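# Find and leave open the cabinet drawers lacking interlocks

## Task

A tool cabinet has four drawers, and opening any one of them is supposed to lock the other three. On some drawers that locking part has broken off, which cannot be seen while everything is closed. Work out which drawers these are, then finish with each of them open by at least a hand's width and each working drawer fully closed. The result only counts if the drawers keep those positions without the robot holding them.

## Robot and tools

Robot: two xArm7 arms with parallel grippers, named left_arm and right_arm. The names do not refer to sides of any image. Bases in the scene frame: left_arm at (-0.032, +0.307, 0) and right_arm at (+0.039, -0.307, 0), both facing roughly along +x.

Scene frame: the origin sits on the table top midway between the arms. +x points out over the table, +y points toward left_arm's side, and +z points up. Every position and quaternion in calls and results uses this frame. Positions are in metres. Quaternions are written w first (qw, qx, qy, qz).

Gripper: the fingers extend along the gripper's own +z axis and close along its y axis. end_effector_position is the point between the pads when the fingers are closed, about 2 cm short of the fingertips. Closing pushes the tips about 10 mm further forward. Opening runs from -1 (closed) to +1 (fully open, 0.084 m). grip_measured in a result is the actual opening on that same scale. To hold something, keep commanding a value clearly below grip_measured; a lower value squeezes harder, up to about 24 N per pad. Closing fast can press harder than that.

Row format (shared by both motion tools): one flat list of 16 numbers covering both arms, always all 16 even if one arm stays still. The order is x, y, z, qw, qx, qy, qz, opening for left_arm, then the same eight for right_arm. x, y, z and the quaternion form an absolute target pose for that gripper in the scene frame; they are not offsets. To keep an arm still, repeat its last reported pose and the opening it should have. To keep an orientation fixed, send the same quaternion every time rather than copying back a drifted reading.

execute_actions(actions): a list of actions, where each action is a list of up to 15 rows of 16 numbers. Each row runs for one control step of 1/30 s. If an action has fewer than 15 rows, its last row repeats until 15 steps are done, so each action lasts 0.5 s. A target more than 0.6 m from the gripper's current position, along any of that gripper's axes, gets the action rejected for both arms. If the first action fails that check, or any action is malformed, the whole call does nothing. At each step the controller clips the command to within 70 mm and 16 degrees of the measured pose, so distant targets take several actions. Calling with an empty list just returns the current state and images.

move(target, speed, blocking): target is one 16-number row of absolute poses. Each gripper travels in a straight line toward its pose, turning the shorter way round, and both arms arrive together. A move lasts 0.5 to 10 s and is cut off at 10 s. speed is the top path speed in m/s, from 0.002 to 0.5 (default 0.25); rotation is capped at twice that value in rad/s. Moves do not avoid obstacles or the other arm, and the gripper can lag or overshoot. Faster moves, and targets placed further beyond a contact, push harder. If blocking=false, the call returns after 0.5 s while the arm keeps going; use wait(0) to check on it, and send no other motion until a result shows it has ended, or call stop. The result includes a "move:" line giving the outcome (done, off_target, moving, held, fault), any limits that acted (paced means the pose was clipped; held means a check blocked steps), and each gripper's distance from its target.

wait(seconds): 0 to 10 s. Both arms hold their last commands, and any running move carries on. stop(): brakes the running move; it needs room to do so. zoom_image(camera, region): region is [x0, y0, x1, y1] in pixels, at most 504x504, measured from the top-left of that camera's latest image. Cameras: cam_head_left, cam_head_right, cam_high, cam_low, cam_left_wrist, cam_right_wrist, each 896x504. read_manual only returns licence text. finished_scene(scene) ends the scene given by number and is final. The drawers must already be in their finished state.

Result lines: each arm's pose and velocities. The reported hand position can be off, more so at long reach. "Hand target" shows the pose the controller is currently driving toward. "pose unreachable" means the clearance check changed or blocked a command. MOTOR HOT appears from 65 °C; at 80 °C there is an OVER-TEMPERATURE FAULT and the arm is braked until it cools. A TORQUE FAULT happens when a joint hits its load limit: the arm backs off, holds for 10 s, and the rest of the call is skipped.

Suggested approach: open one drawer at a time, for example by hooking or gripping its handle and pulling toward the robot. Then try the other drawers. If a second drawer opens while the first is out, one of the two has a missing lock. Keep testing pairs until you know which drawers are faulty. At the end, close every sound drawer gently and leave each faulty drawer open by at least about 10 cm, then let go.

Avoid: collisions or hard pushes between the arms, slamming drawers, fast pushes into surfaces, heavy pulls on a drawer that is locked (this risks torque faults), anything falling, and holding loads for long stretches.

Each tool is called by a JSON object that holds its "fn" and its "kwargs".

## Session

{"fn": "execute_actions", "kwargs": {"actions": []}}

Scene clock: 0.00 s.
left_arm: end_effector_position=(+0.4434, +0.4974, +0.1500) grip_measured=+1.00 end_effector_quat_wxyz=(-0.058, -0.606, +0.793, -0.008) end_effector_velocity=(+0.000, -0.000, +0.000) end_effector_angular_velocity=(+0.000, -0.000, -0.000) | right_arm: end_effector_position=(+0.3745, -0.6614, +0.1965) grip_measured=+1.00 end_effector_quat_wxyz=(+0.720, -0.029, +0.691, -0.047) end_effector_velocity=(-0.001, -0.000, -0.001) end_effector_angular_velocity=(+0.000, +0.002, -0.002)
Joint positions: left_arm=[ 0.481  0.296 -0.08   1.283 -0.024  1.095  2.244  0.084] | right_arm=[-1.191  0.245 -0.153  0.653  1.855  1.534  0.298  0.084]
Joint velocities: left_arm=[-0. -0. -0. -0.  0. -0.  0. -0.] | right_arm=[-0.001 -0.     0.    -0.    -0.    -0.002 -0.    -0.   ]
Hand target (left_arm): +0.443, +0.497, +0.150; -0.058, -0.606, +0.793, -0.008
Hand target (right_arm): +0.375, -0.661, +0.197; +0.720, -0.029, +0.691, -0.047

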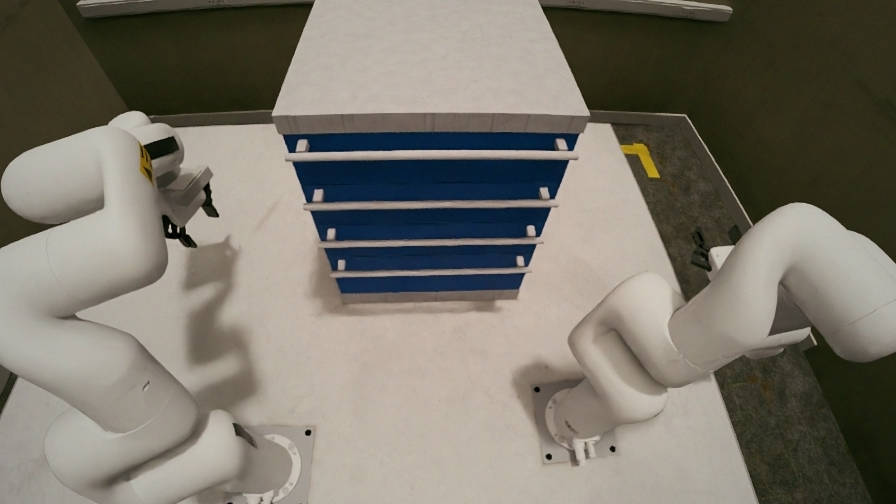

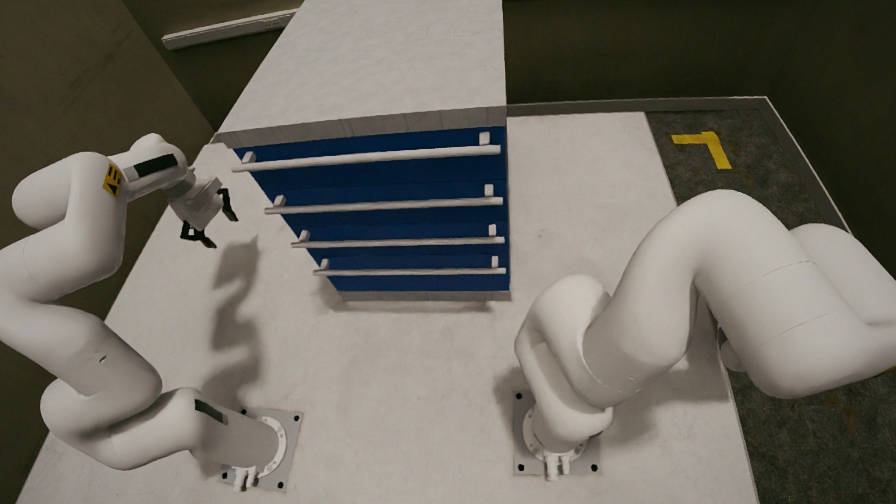

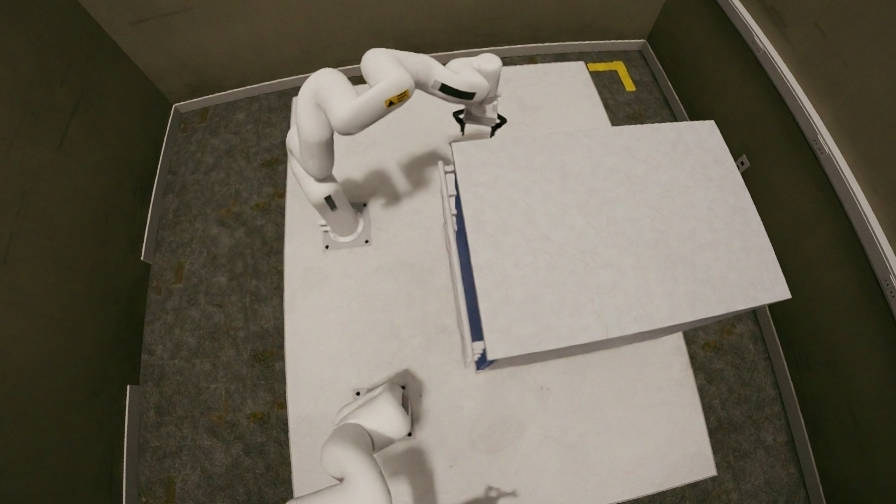

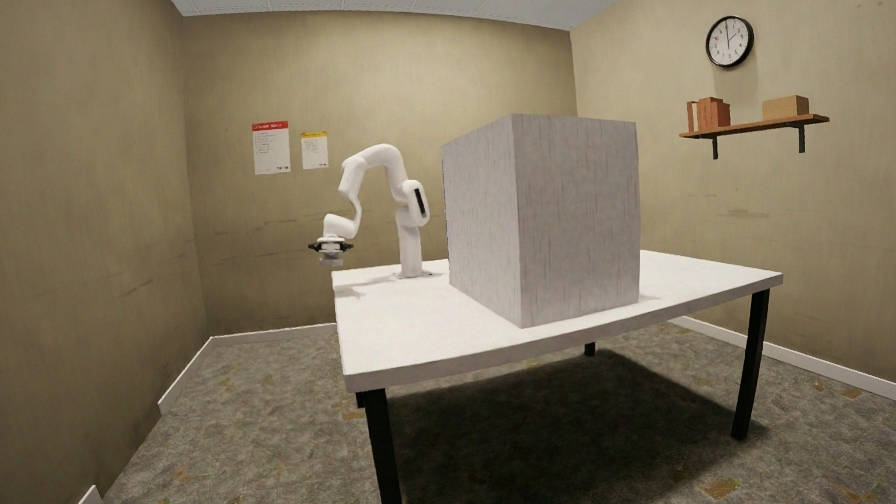

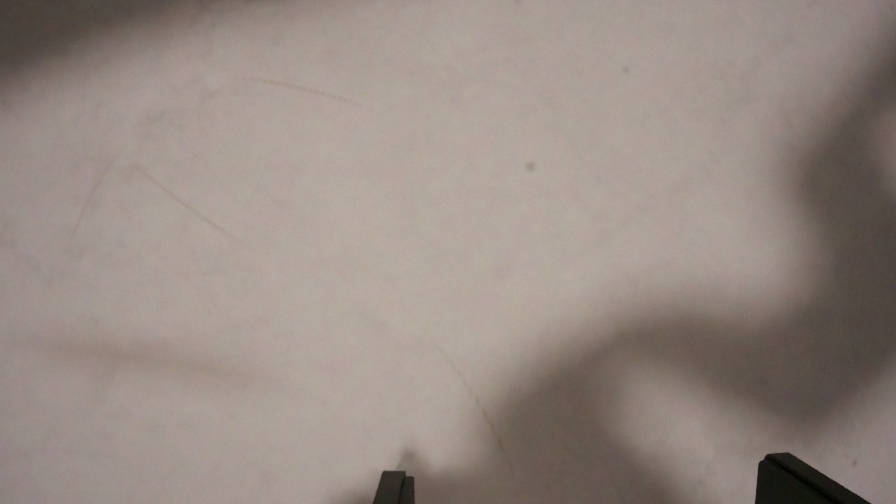

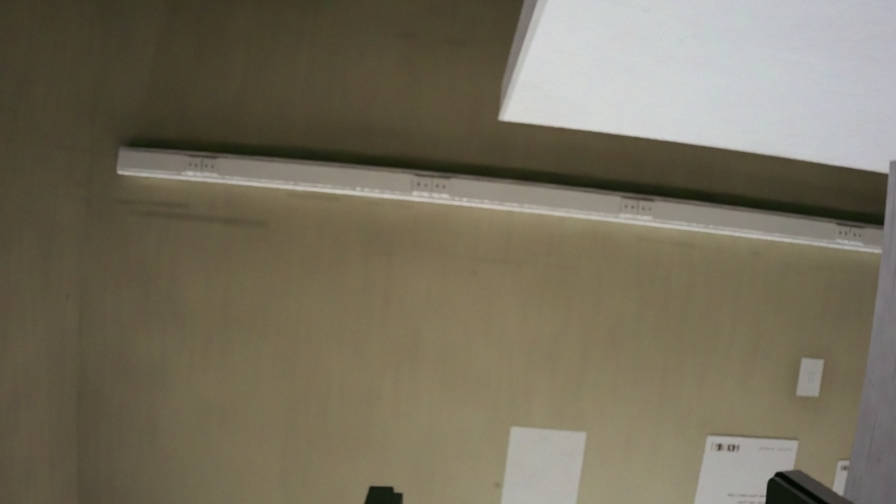

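{"fn": "move", "kwargs": {"target": [0.22,0.36,0.33,0,0.707,-0.707,0,1, 0.27,-0.42,0.33,0,0.707,0.707,0,1], "speed": 0.3}}

Scene clock: 93.63 s.
left_arm: end_effector_position=(+0.2199, +0.3611, +0.3292) grip_measured=+1.00 end_effector_quat_wxyz=(+0.000, +0.707, -0.707, -0.001) end_effector_velocity=(+0.000, -0.000, +0.001) end_effector_angular_velocity=(+0.001, -0.002, -0.000) | right_arm: end_effector_position=(+0.2703, -0.4192, +0.3292) grip_measured=+1.00 end_effector_quat_wxyz=(-0.001, +0.706, +0.708, +0.000) end_effector_velocity=(+0.000, +0.001, +0.001) end_effector_angular_velocity=(+0.000, +0.001, +0.001)
Joint positions: left_arm=[ 0.437 -0.765 -0.139  0.779 -0.094  1.541  1.902  0.084] | right_arm=[-1.304 -0.918  0.485  0.799  0.381  1.651  3.77   0.084]
Joint velocities: left_arm=[-0.    -0.002 -0.     0.002 -0.     0.001 -0.001  0.   ] | right_arm=[ 0.     0.001  0.001  0.004 -0.     0.004  0.002  0.   ]
Hand target (left_arm): +0.220, +0.361, +0.329; -0.000, +0.707, -0.707, -0.001
Hand target (right_arm): +0.270, -0.419, +0.329; -0.001, +0.706, +0.708, +0.000
Off the commanded pose (left_arm): 0.001 m, 0 deg.
Off the commanded pose (right_arm): 0.001 m, 0 deg.
move: done; limits=paced

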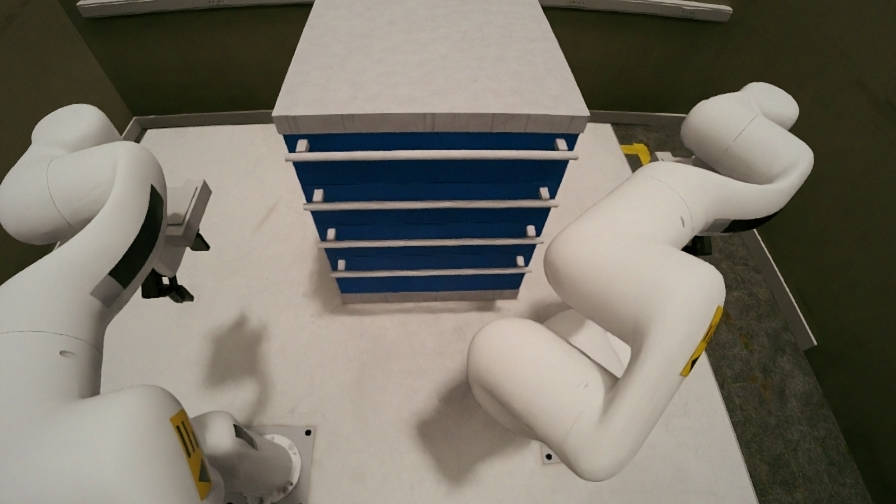

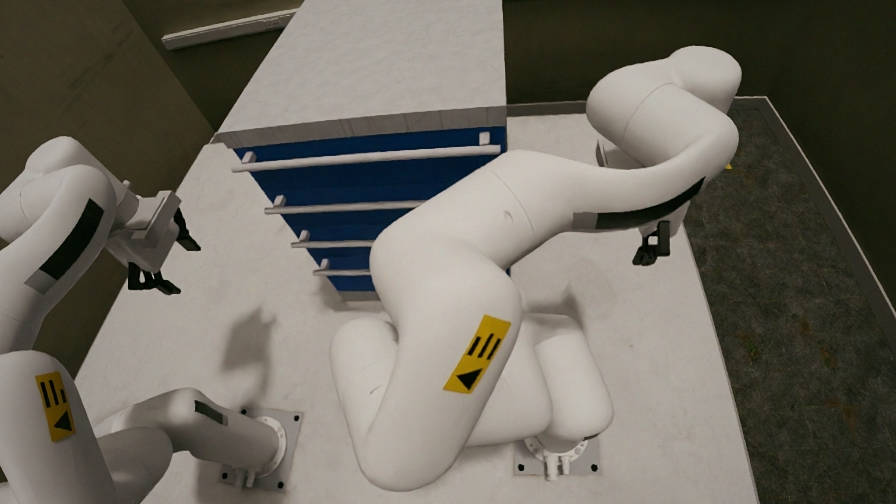

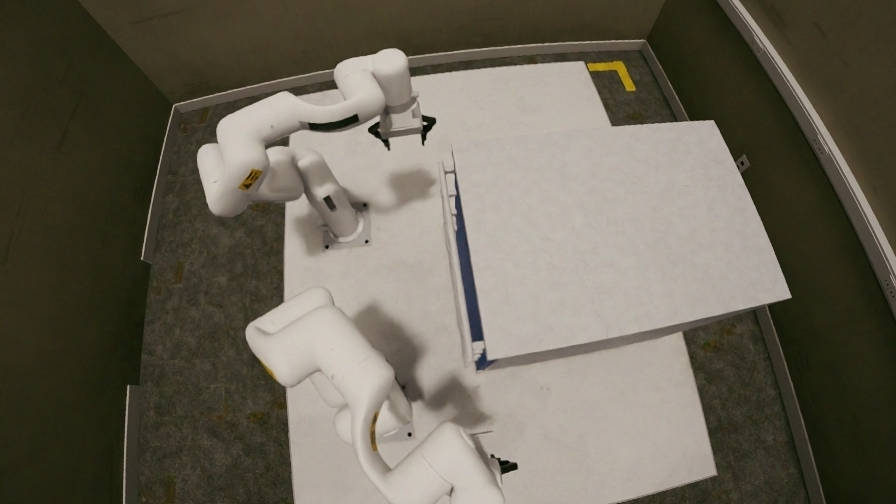

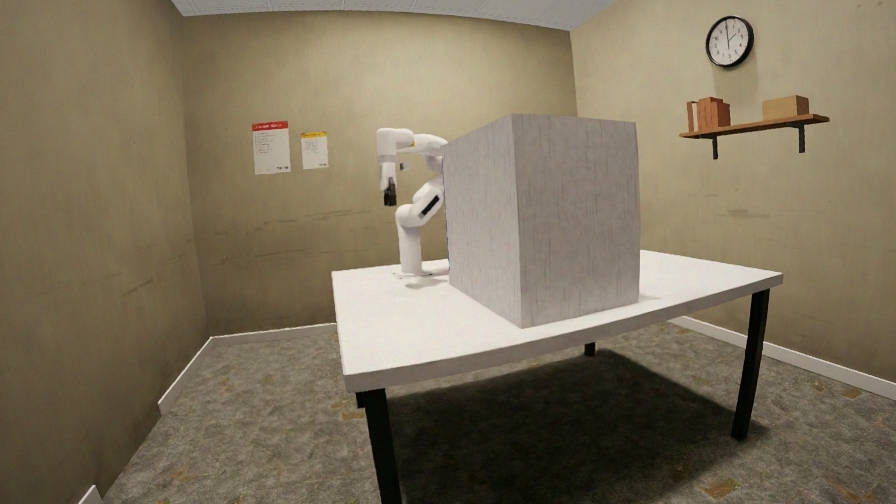

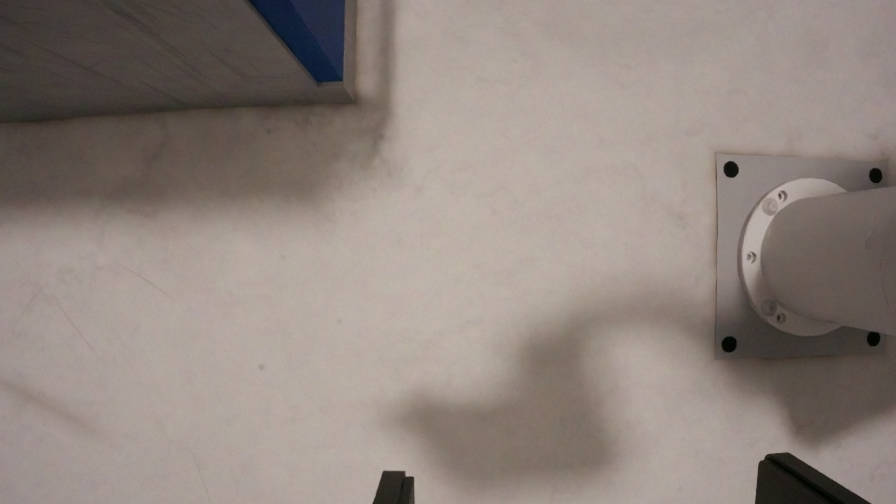

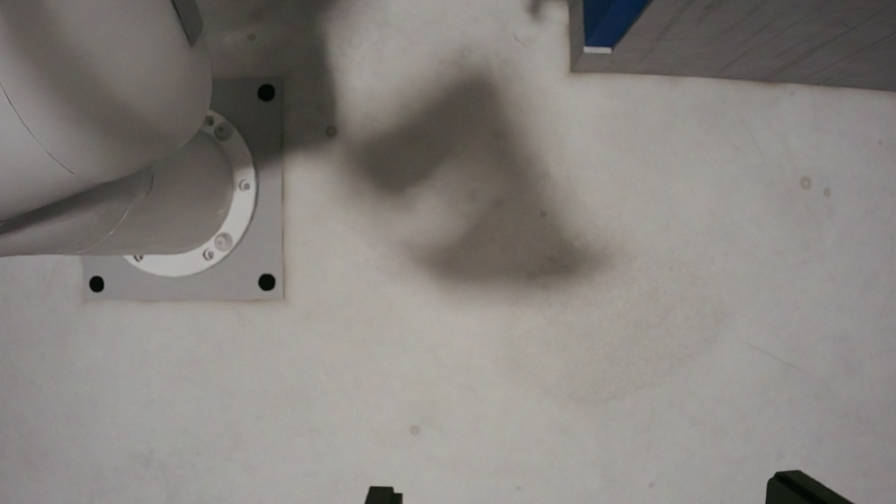

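{"fn": "move", "kwargs": {"target": [0.17,0.10,0.33,0.16,0.69,-0.69,0.16,1, 0.45,-0.45,0.30,0,0.707,0.707,0,1], "speed": 0.3}}

Scene clock: 125.83 s.
left_arm: end_effector_position=(+0.1696, +0.1011, +0.3301) grip_measured=+1.00 end_effector_quat_wxyz=(+0.159, +0.690, -0.688, +0.160) end_effector_velocity=(-0.001, -0.002, +0.000) end_effector_angular_velocity=(+0.001, -0.002, -0.004) | right_arm: end_effector_position=(+0.4499, -0.4496, +0.3002) grip_measured=+1.00 end_effector_quat_wxyz=(+0.000, +0.707, +0.707, +0.001) end_effector_velocity=(+0.002, +0.001, +0.001) end_effector_angular_velocity=(-0.002, +0.001, +0.002)
Joint positions: left_arm=[ 0.201 -1.001 -0.365  0.645 -0.761  1.596  1.528  0.084] | right_arm=[-1.54  -0.331  1.029  1.169  0.29   1.353  4.133  0.084]
Joint velocities: left_arm=[-0.003 -0.002 -0.005  0.001 -0.003 -0.002 -0.002  0.   ] | right_arm=[-0.003  0.005  0.008  0.006 -0.005  0.     0.006  0.   ]
Hand target (left_arm): +0.169, +0.101, +0.330; +0.159, +0.689, -0.688, +0.160
Hand target (right_arm): +0.450, -0.450, +0.300; -0.000, +0.707, +0.707, +0.001
Off the commanded pose (left_arm): 0.001 m, 0 deg.
Off the commanded pose (right_arm): 0.000 m, 0 deg.
move: done

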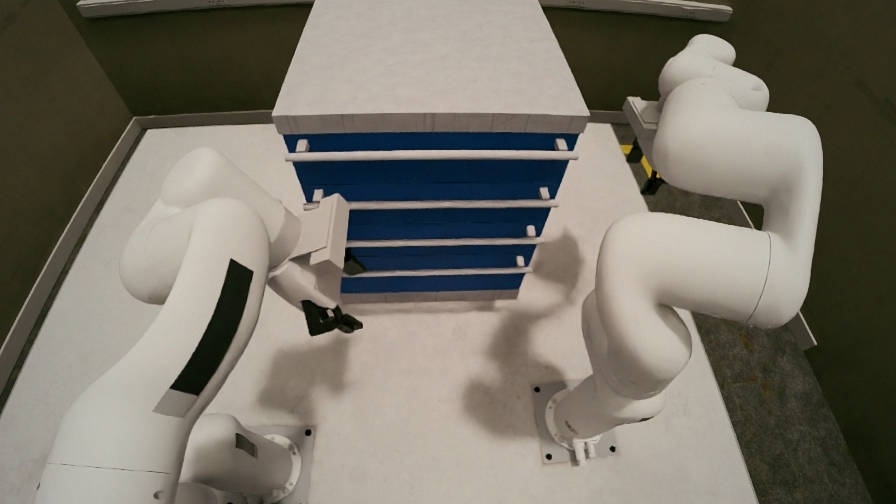

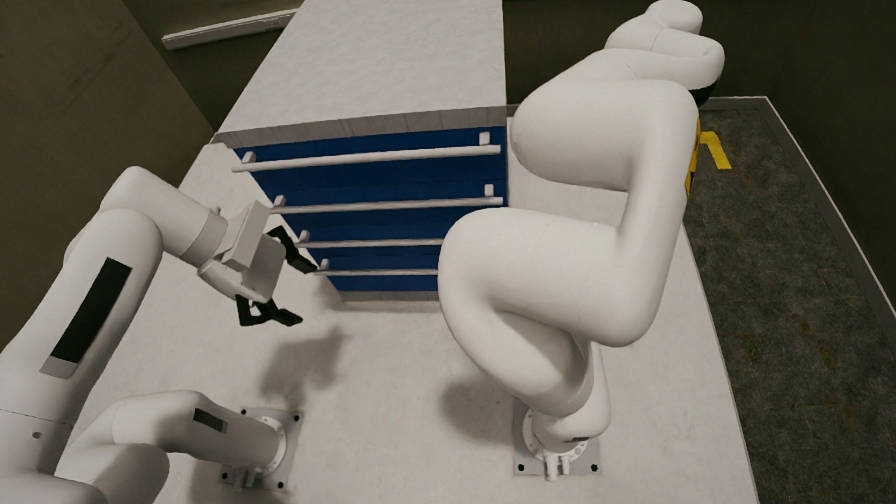

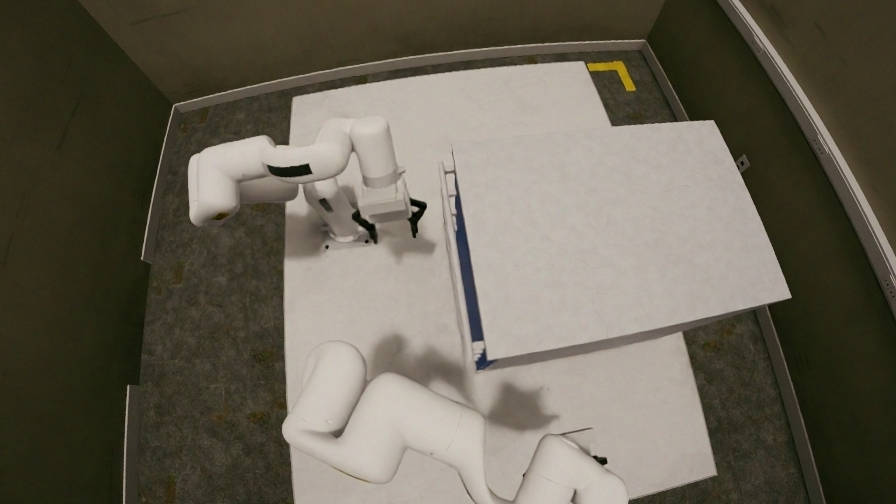

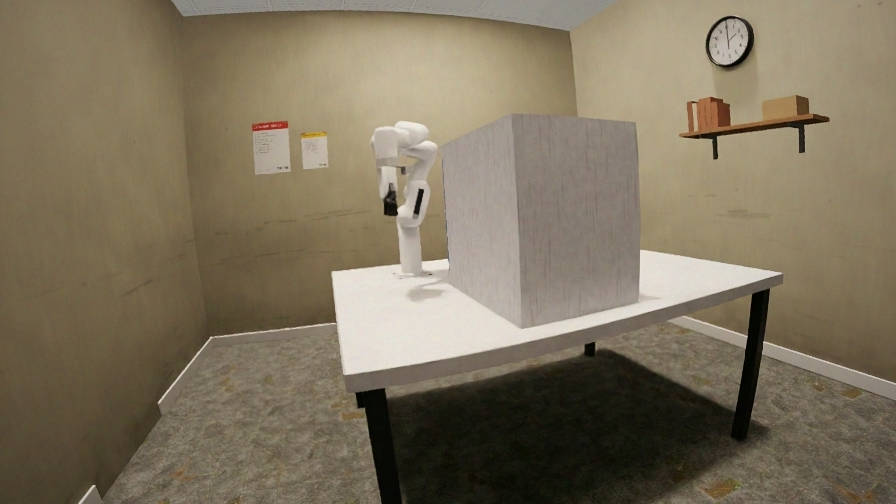

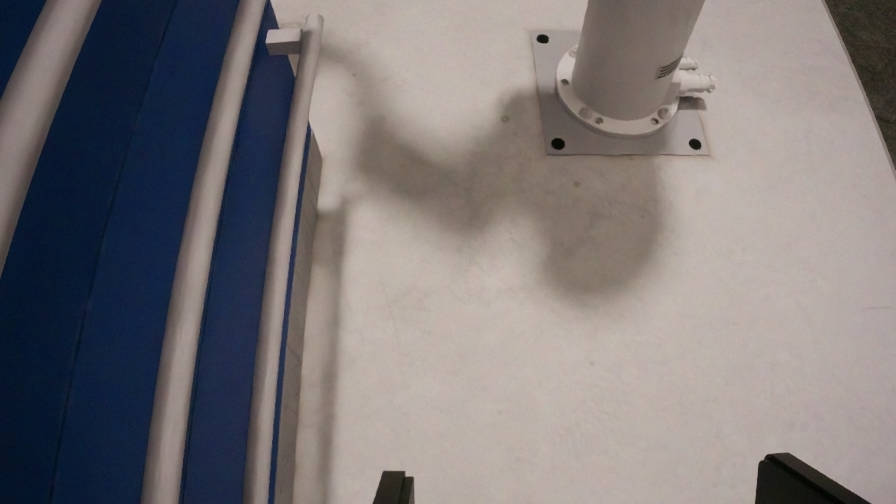

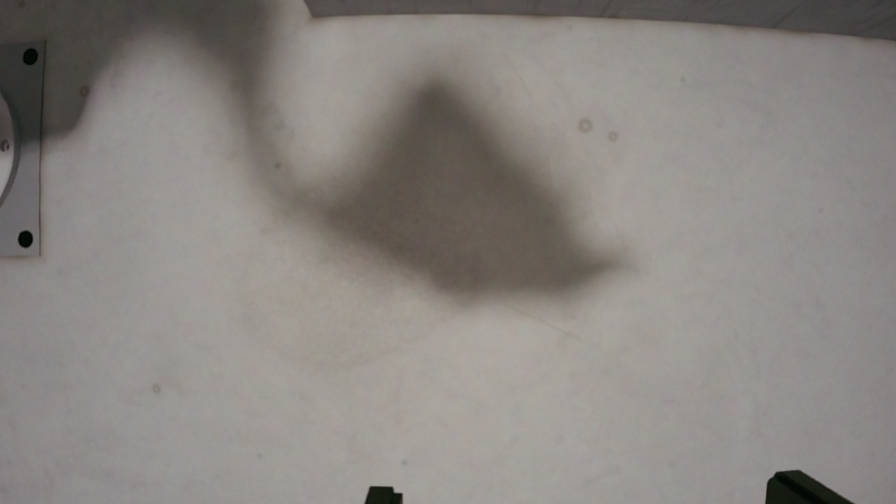

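{"fn": "move", "kwargs": {"target": [0.14,0.0,0.30,-0.5,0.5,-0.5,0.5,1, 0.45,-0.45,0.30,0,0.707,0.707,0,1], "speed": 0.3}}

Scene clock: 134.47 s.
left_arm: end_effector_position=(+0.1416, +0.0021, +0.3011) grip_measured=+1.00 end_effector_quat_wxyz=(+0.502, -0.501, +0.499, -0.498) end_effector_velocity=(-0.001, -0.001, -0.001) end_effector_angular_velocity=(+0.003, -0.004, -0.002) | right_arm: end_effector_position=(+0.4500, -0.4500, +0.3000) grip_measured=+1.00 end_effector_quat_wxyz=(-0.000, +0.707, +0.707, +0.000) end_effector_velocity=(+0.000, -0.000, -0.000) end_effector_angular_velocity=(+0.000, -0.000, -0.000)
Joint positions: left_arm=[-0.29  -2.06  -1.597  0.394 -0.66   0.841  0.609  0.084] | right_arm=[-1.541 -0.329  1.031  1.17   0.288  1.353  4.135  0.084]
Joint velocities: left_arm=[-0.001 -0.    -0.004  0.003  0.003 -0.001 -0.004 -0.   ] | right_arm=[-0.    -0.     0.    -0.001  0.    -0.001  0.    -0.   ]
Hand target (left_arm): +0.141, +0.002, +0.301; +0.502, -0.501, +0.499, -0.498
Hand target (right_arm): +0.450, -0.450, +0.300; -0.000, +0.707, +0.707, +0.000
Off the commanded pose (left_arm): 0.003 m, 0 deg.
Off the commanded pose (right_arm): 0.000 m, 0 deg.
joint sent to its limit (left arm) — the command would take joint 2 (shoulder) past its lower limit, so that joint was sent only as far as its limit.
move: done

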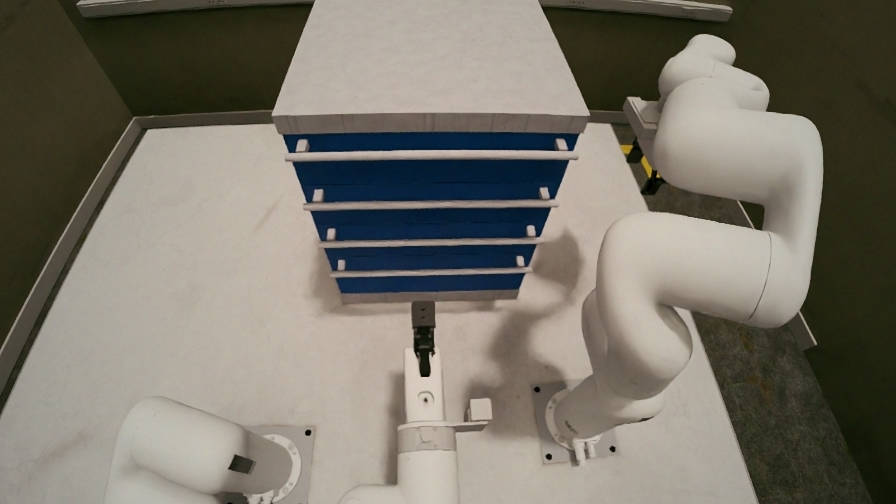

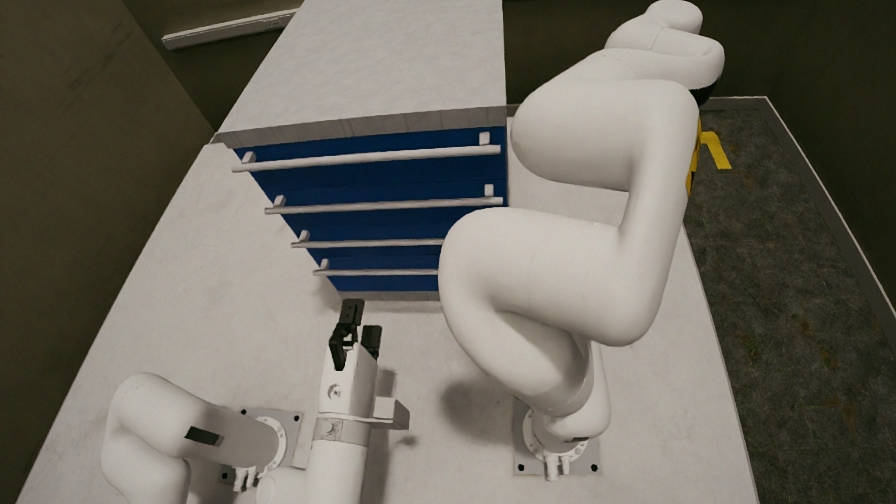

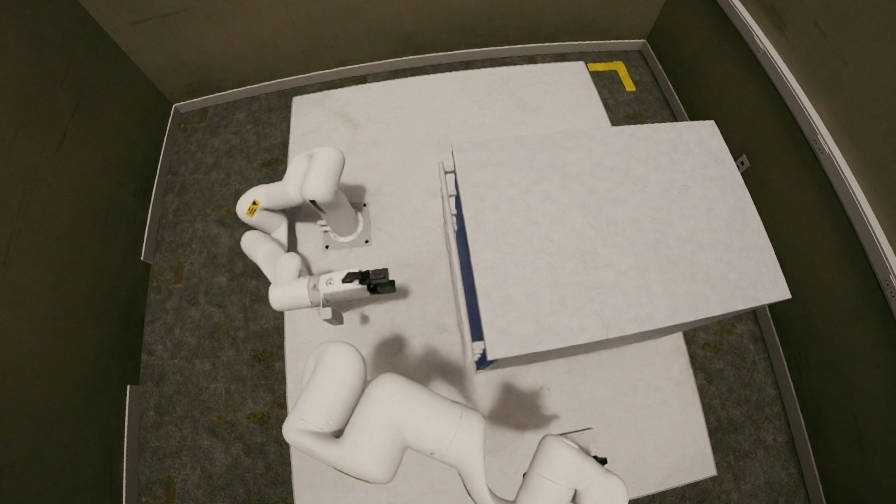

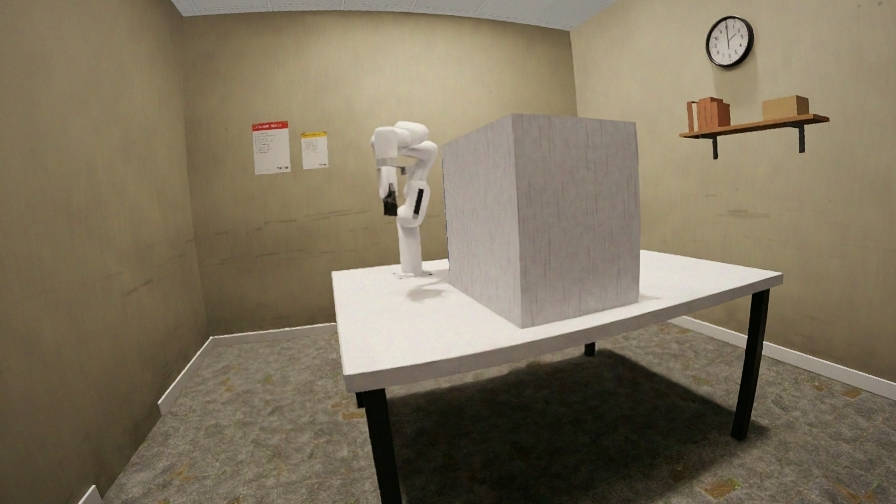

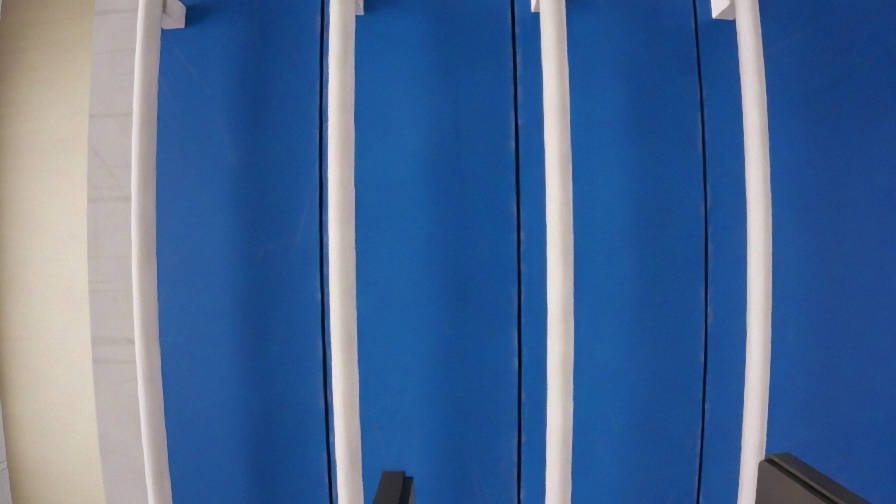

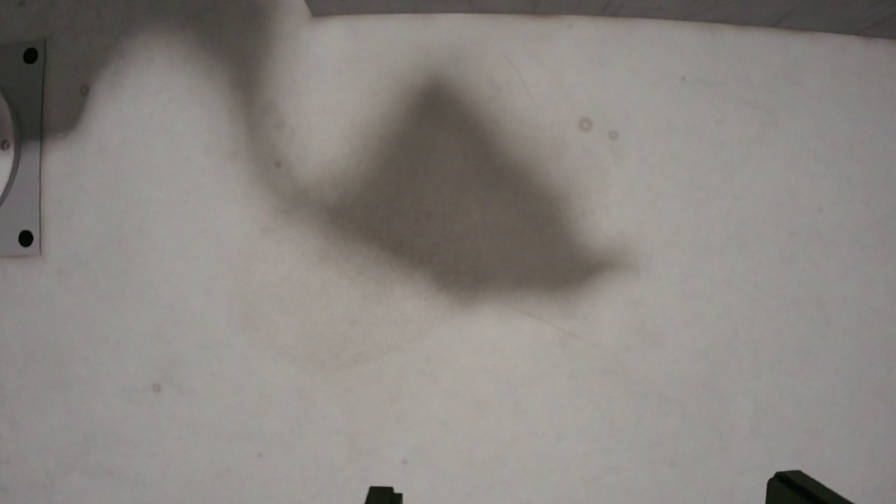

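{"fn": "move", "kwargs": {"target": [0.22,0.0,0.177,-0.5,0.5,-0.5,0.5,1, 0.45,-0.45,0.30,0,0.707,0.707,0,1], "speed": 0.2}}

Scene clock: 168.70 s.
left_arm: end_effector_position=(+0.2195, +0.0002, +0.1784) grip_measured=+1.00 end_effector_quat_wxyz=(+0.500, -0.500, +0.499, -0.501) end_effector_velocity=(+0.001, +0.001, -0.002) end_effector_angular_velocity=(+0.004, -0.001, +0.002) | right_arm: end_effector_position=(+0.4500, -0.4500, +0.3000) grip_measured=+1.00 end_effector_quat_wxyz=(+0.000, +0.707, +0.707, -0.000) end_effector_velocity=(-0.000, +0.000, -0.000) end_effector_angular_velocity=(+0.000, +0.001, -0.000)
Joint positions: left_arm=[-0.166 -2.009 -2.062  0.422 -0.944  0.589  0.389  0.084] | right_arm=[-1.541 -0.329  1.031  1.17   0.288  1.353  4.135  0.084]
Joint velocities: left_arm=[ 0.004  0.002 -0.006  0.001  0.001 -0.005 -0.003  0.   ] | right_arm=[-0.     0.     0.    -0.    -0.     0.001 -0.    -0.   ]
Hand target (left_arm): +0.220, +0.000, +0.178; +0.500, -0.500, +0.499, -0.500
Hand target (right_arm): +0.450, -0.450, +0.300; -0.000, +0.707, +0.707, +0.000
Off the commanded pose (left_arm): 0.002 m, 0 deg.
Off the commanded pose (right_arm): 0.000 m, 0 deg.
move: done

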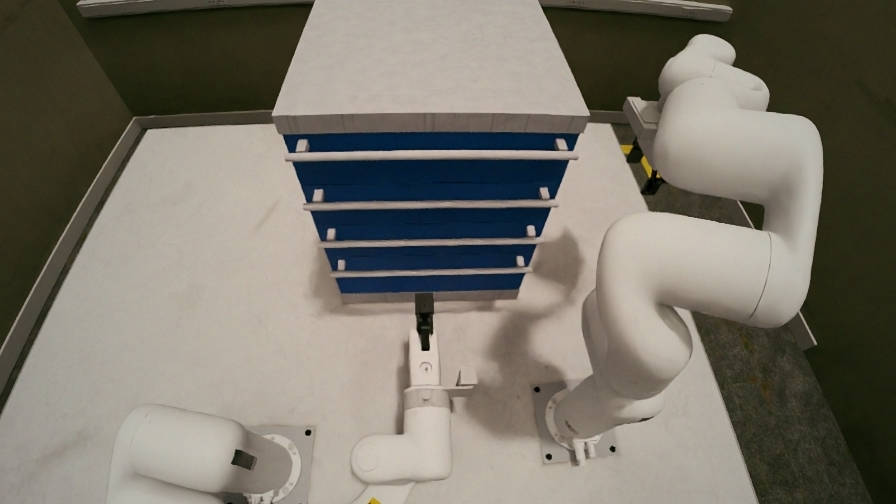

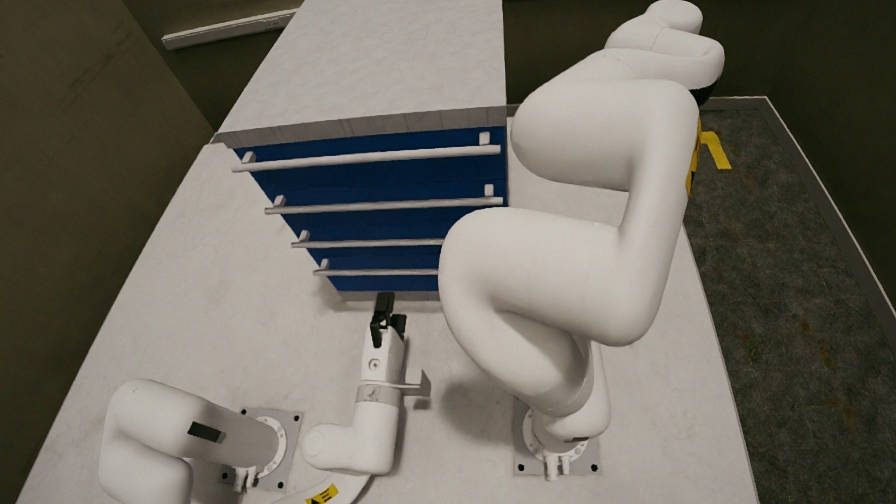

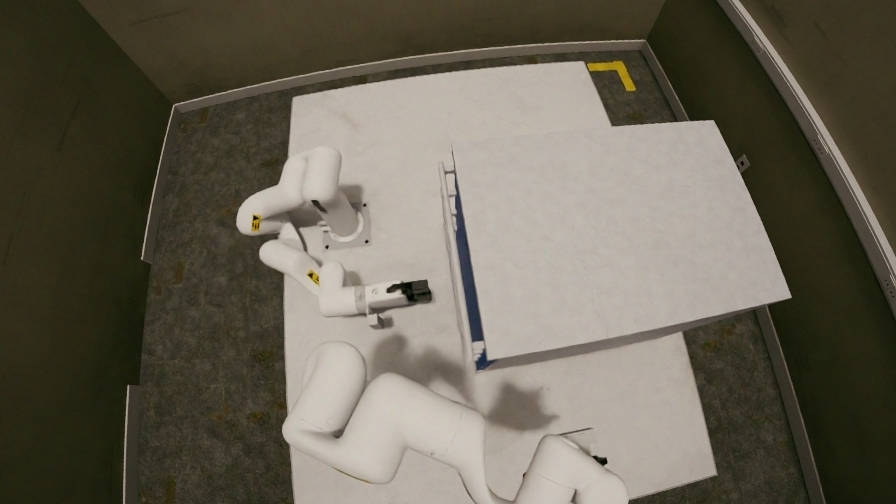

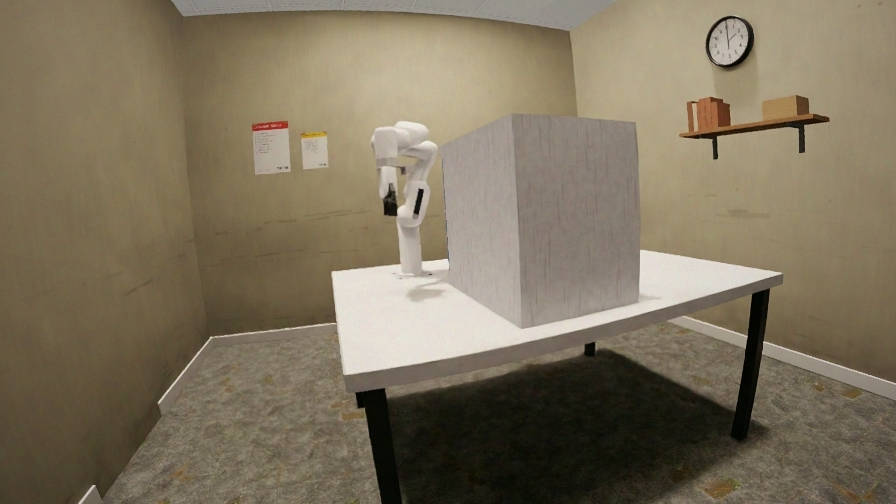

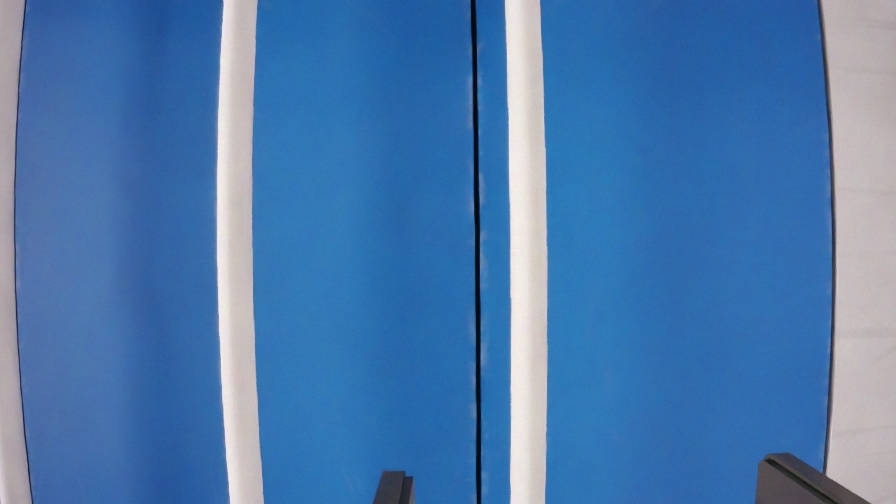

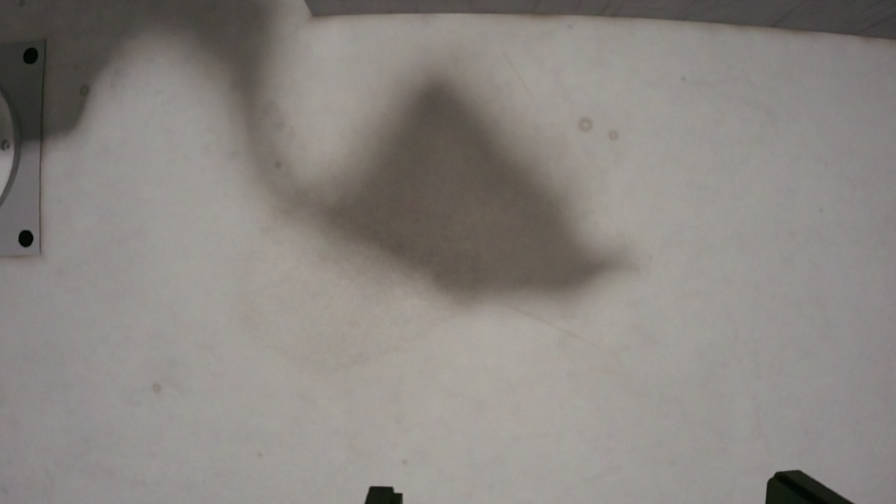

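{"fn": "move", "kwargs": {"target": [0.285,0.0,0.181,-0.5,0.5,-0.5,0.5,0.2, 0.45,-0.45,0.30,0,0.707,0.707,0,1], "speed": 0.1}}

Scene clock: 177.47 s.
left_arm: end_effector_position=(+0.2842, -0.0004, +0.1794) grip_measured=+0.19 end_effector_quat_wxyz=(+0.499, -0.500, +0.501, -0.499) end_effector_velocity=(+0.001, +0.001, +0.005) end_effector_angular_velocity=(-0.004, -0.012, +0.001) | right_arm: end_effector_position=(+0.4500, -0.4500, +0.3000) grip_measured=+1.00 end_effector_quat_wxyz=(+0.000, +0.707, +0.707, -0.000) end_effector_velocity=(-0.000, +0.001, -0.000) end_effector_angular_velocity=(+0.001, +0.002, +0.001)
Joint positions: left_arm=[ 0.152 -2.    -2.046  0.484 -1.146  0.34   0.566  0.052] | right_arm=[-1.541 -0.329  1.031  1.17   0.288  1.353  4.135  0.084]
Joint velocities: left_arm=[ 0.006 -0.004  0.007 -0.003  0.006 -0.006 -0.003  0.   ] | right_arm=[ 0.001 -0.    -0.    -0.001 -0.     0.002  0.     0.   ]
Hand target (left_arm): +0.285, +0.000, +0.181; +0.500, -0.500, +0.500, -0.500
Hand target (right_arm): +0.450, -0.450, +0.300; +0.000, +0.707, +0.707, +0.000
Off the commanded pose (left_arm): 0.002 m, 0 deg.
Off the commanded pose (right_arm): 0.000 m, 0 deg.
move: done

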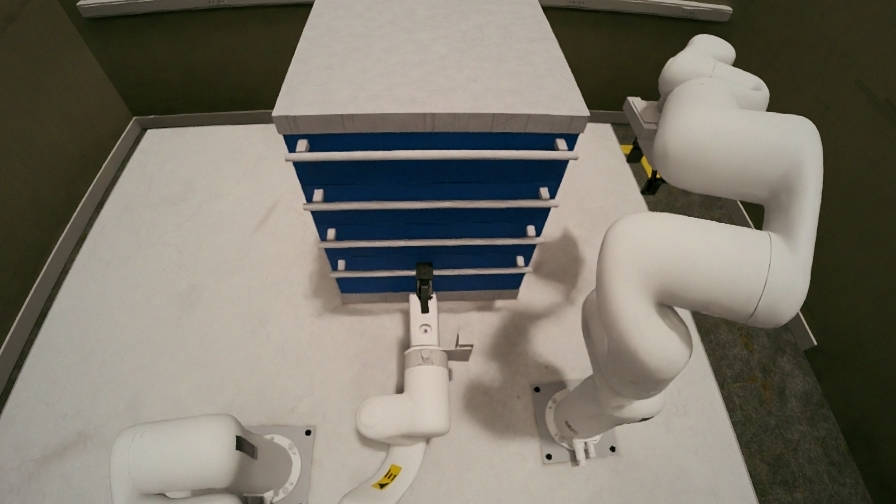

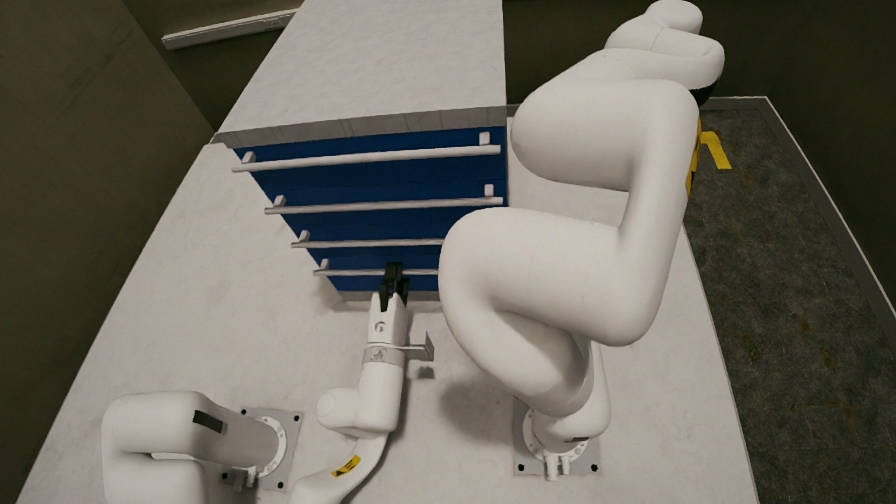

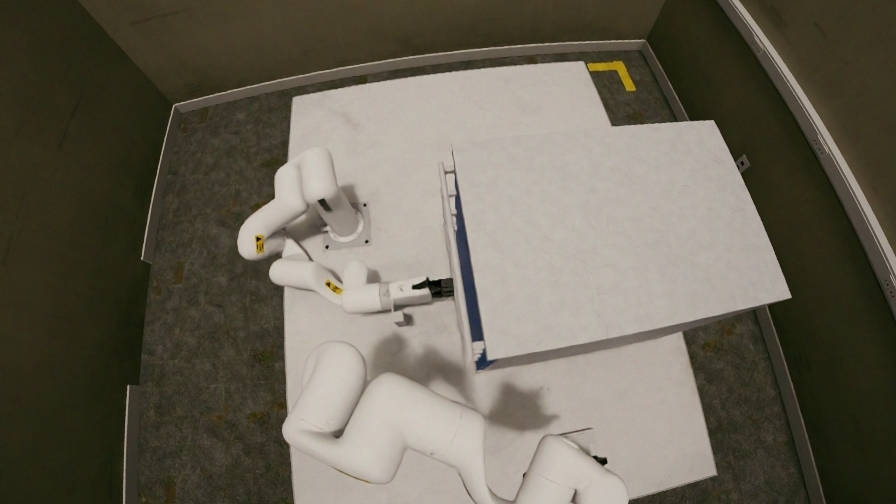

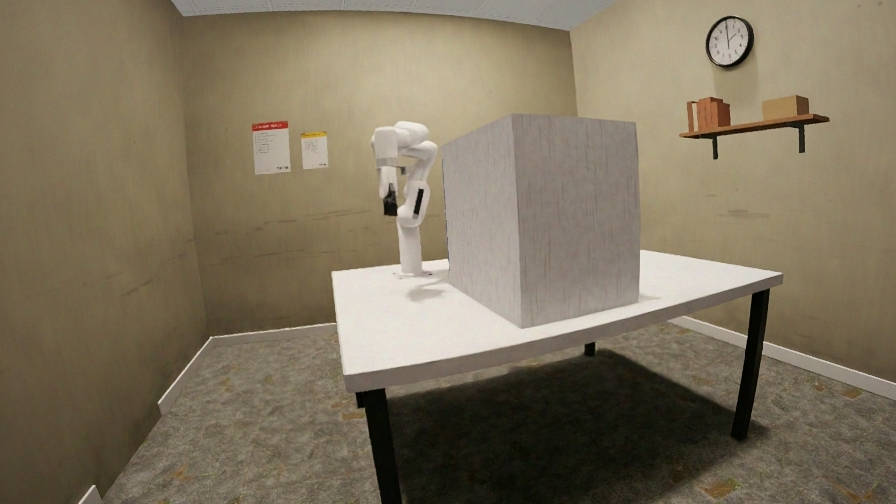

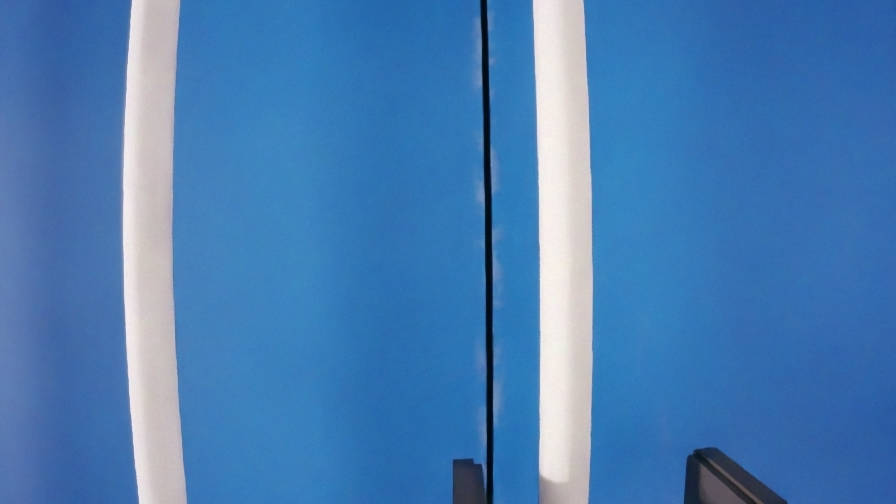

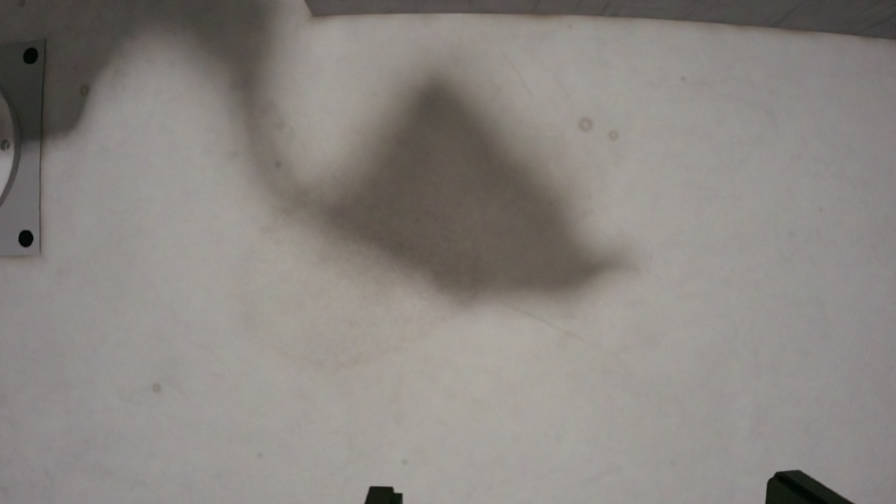

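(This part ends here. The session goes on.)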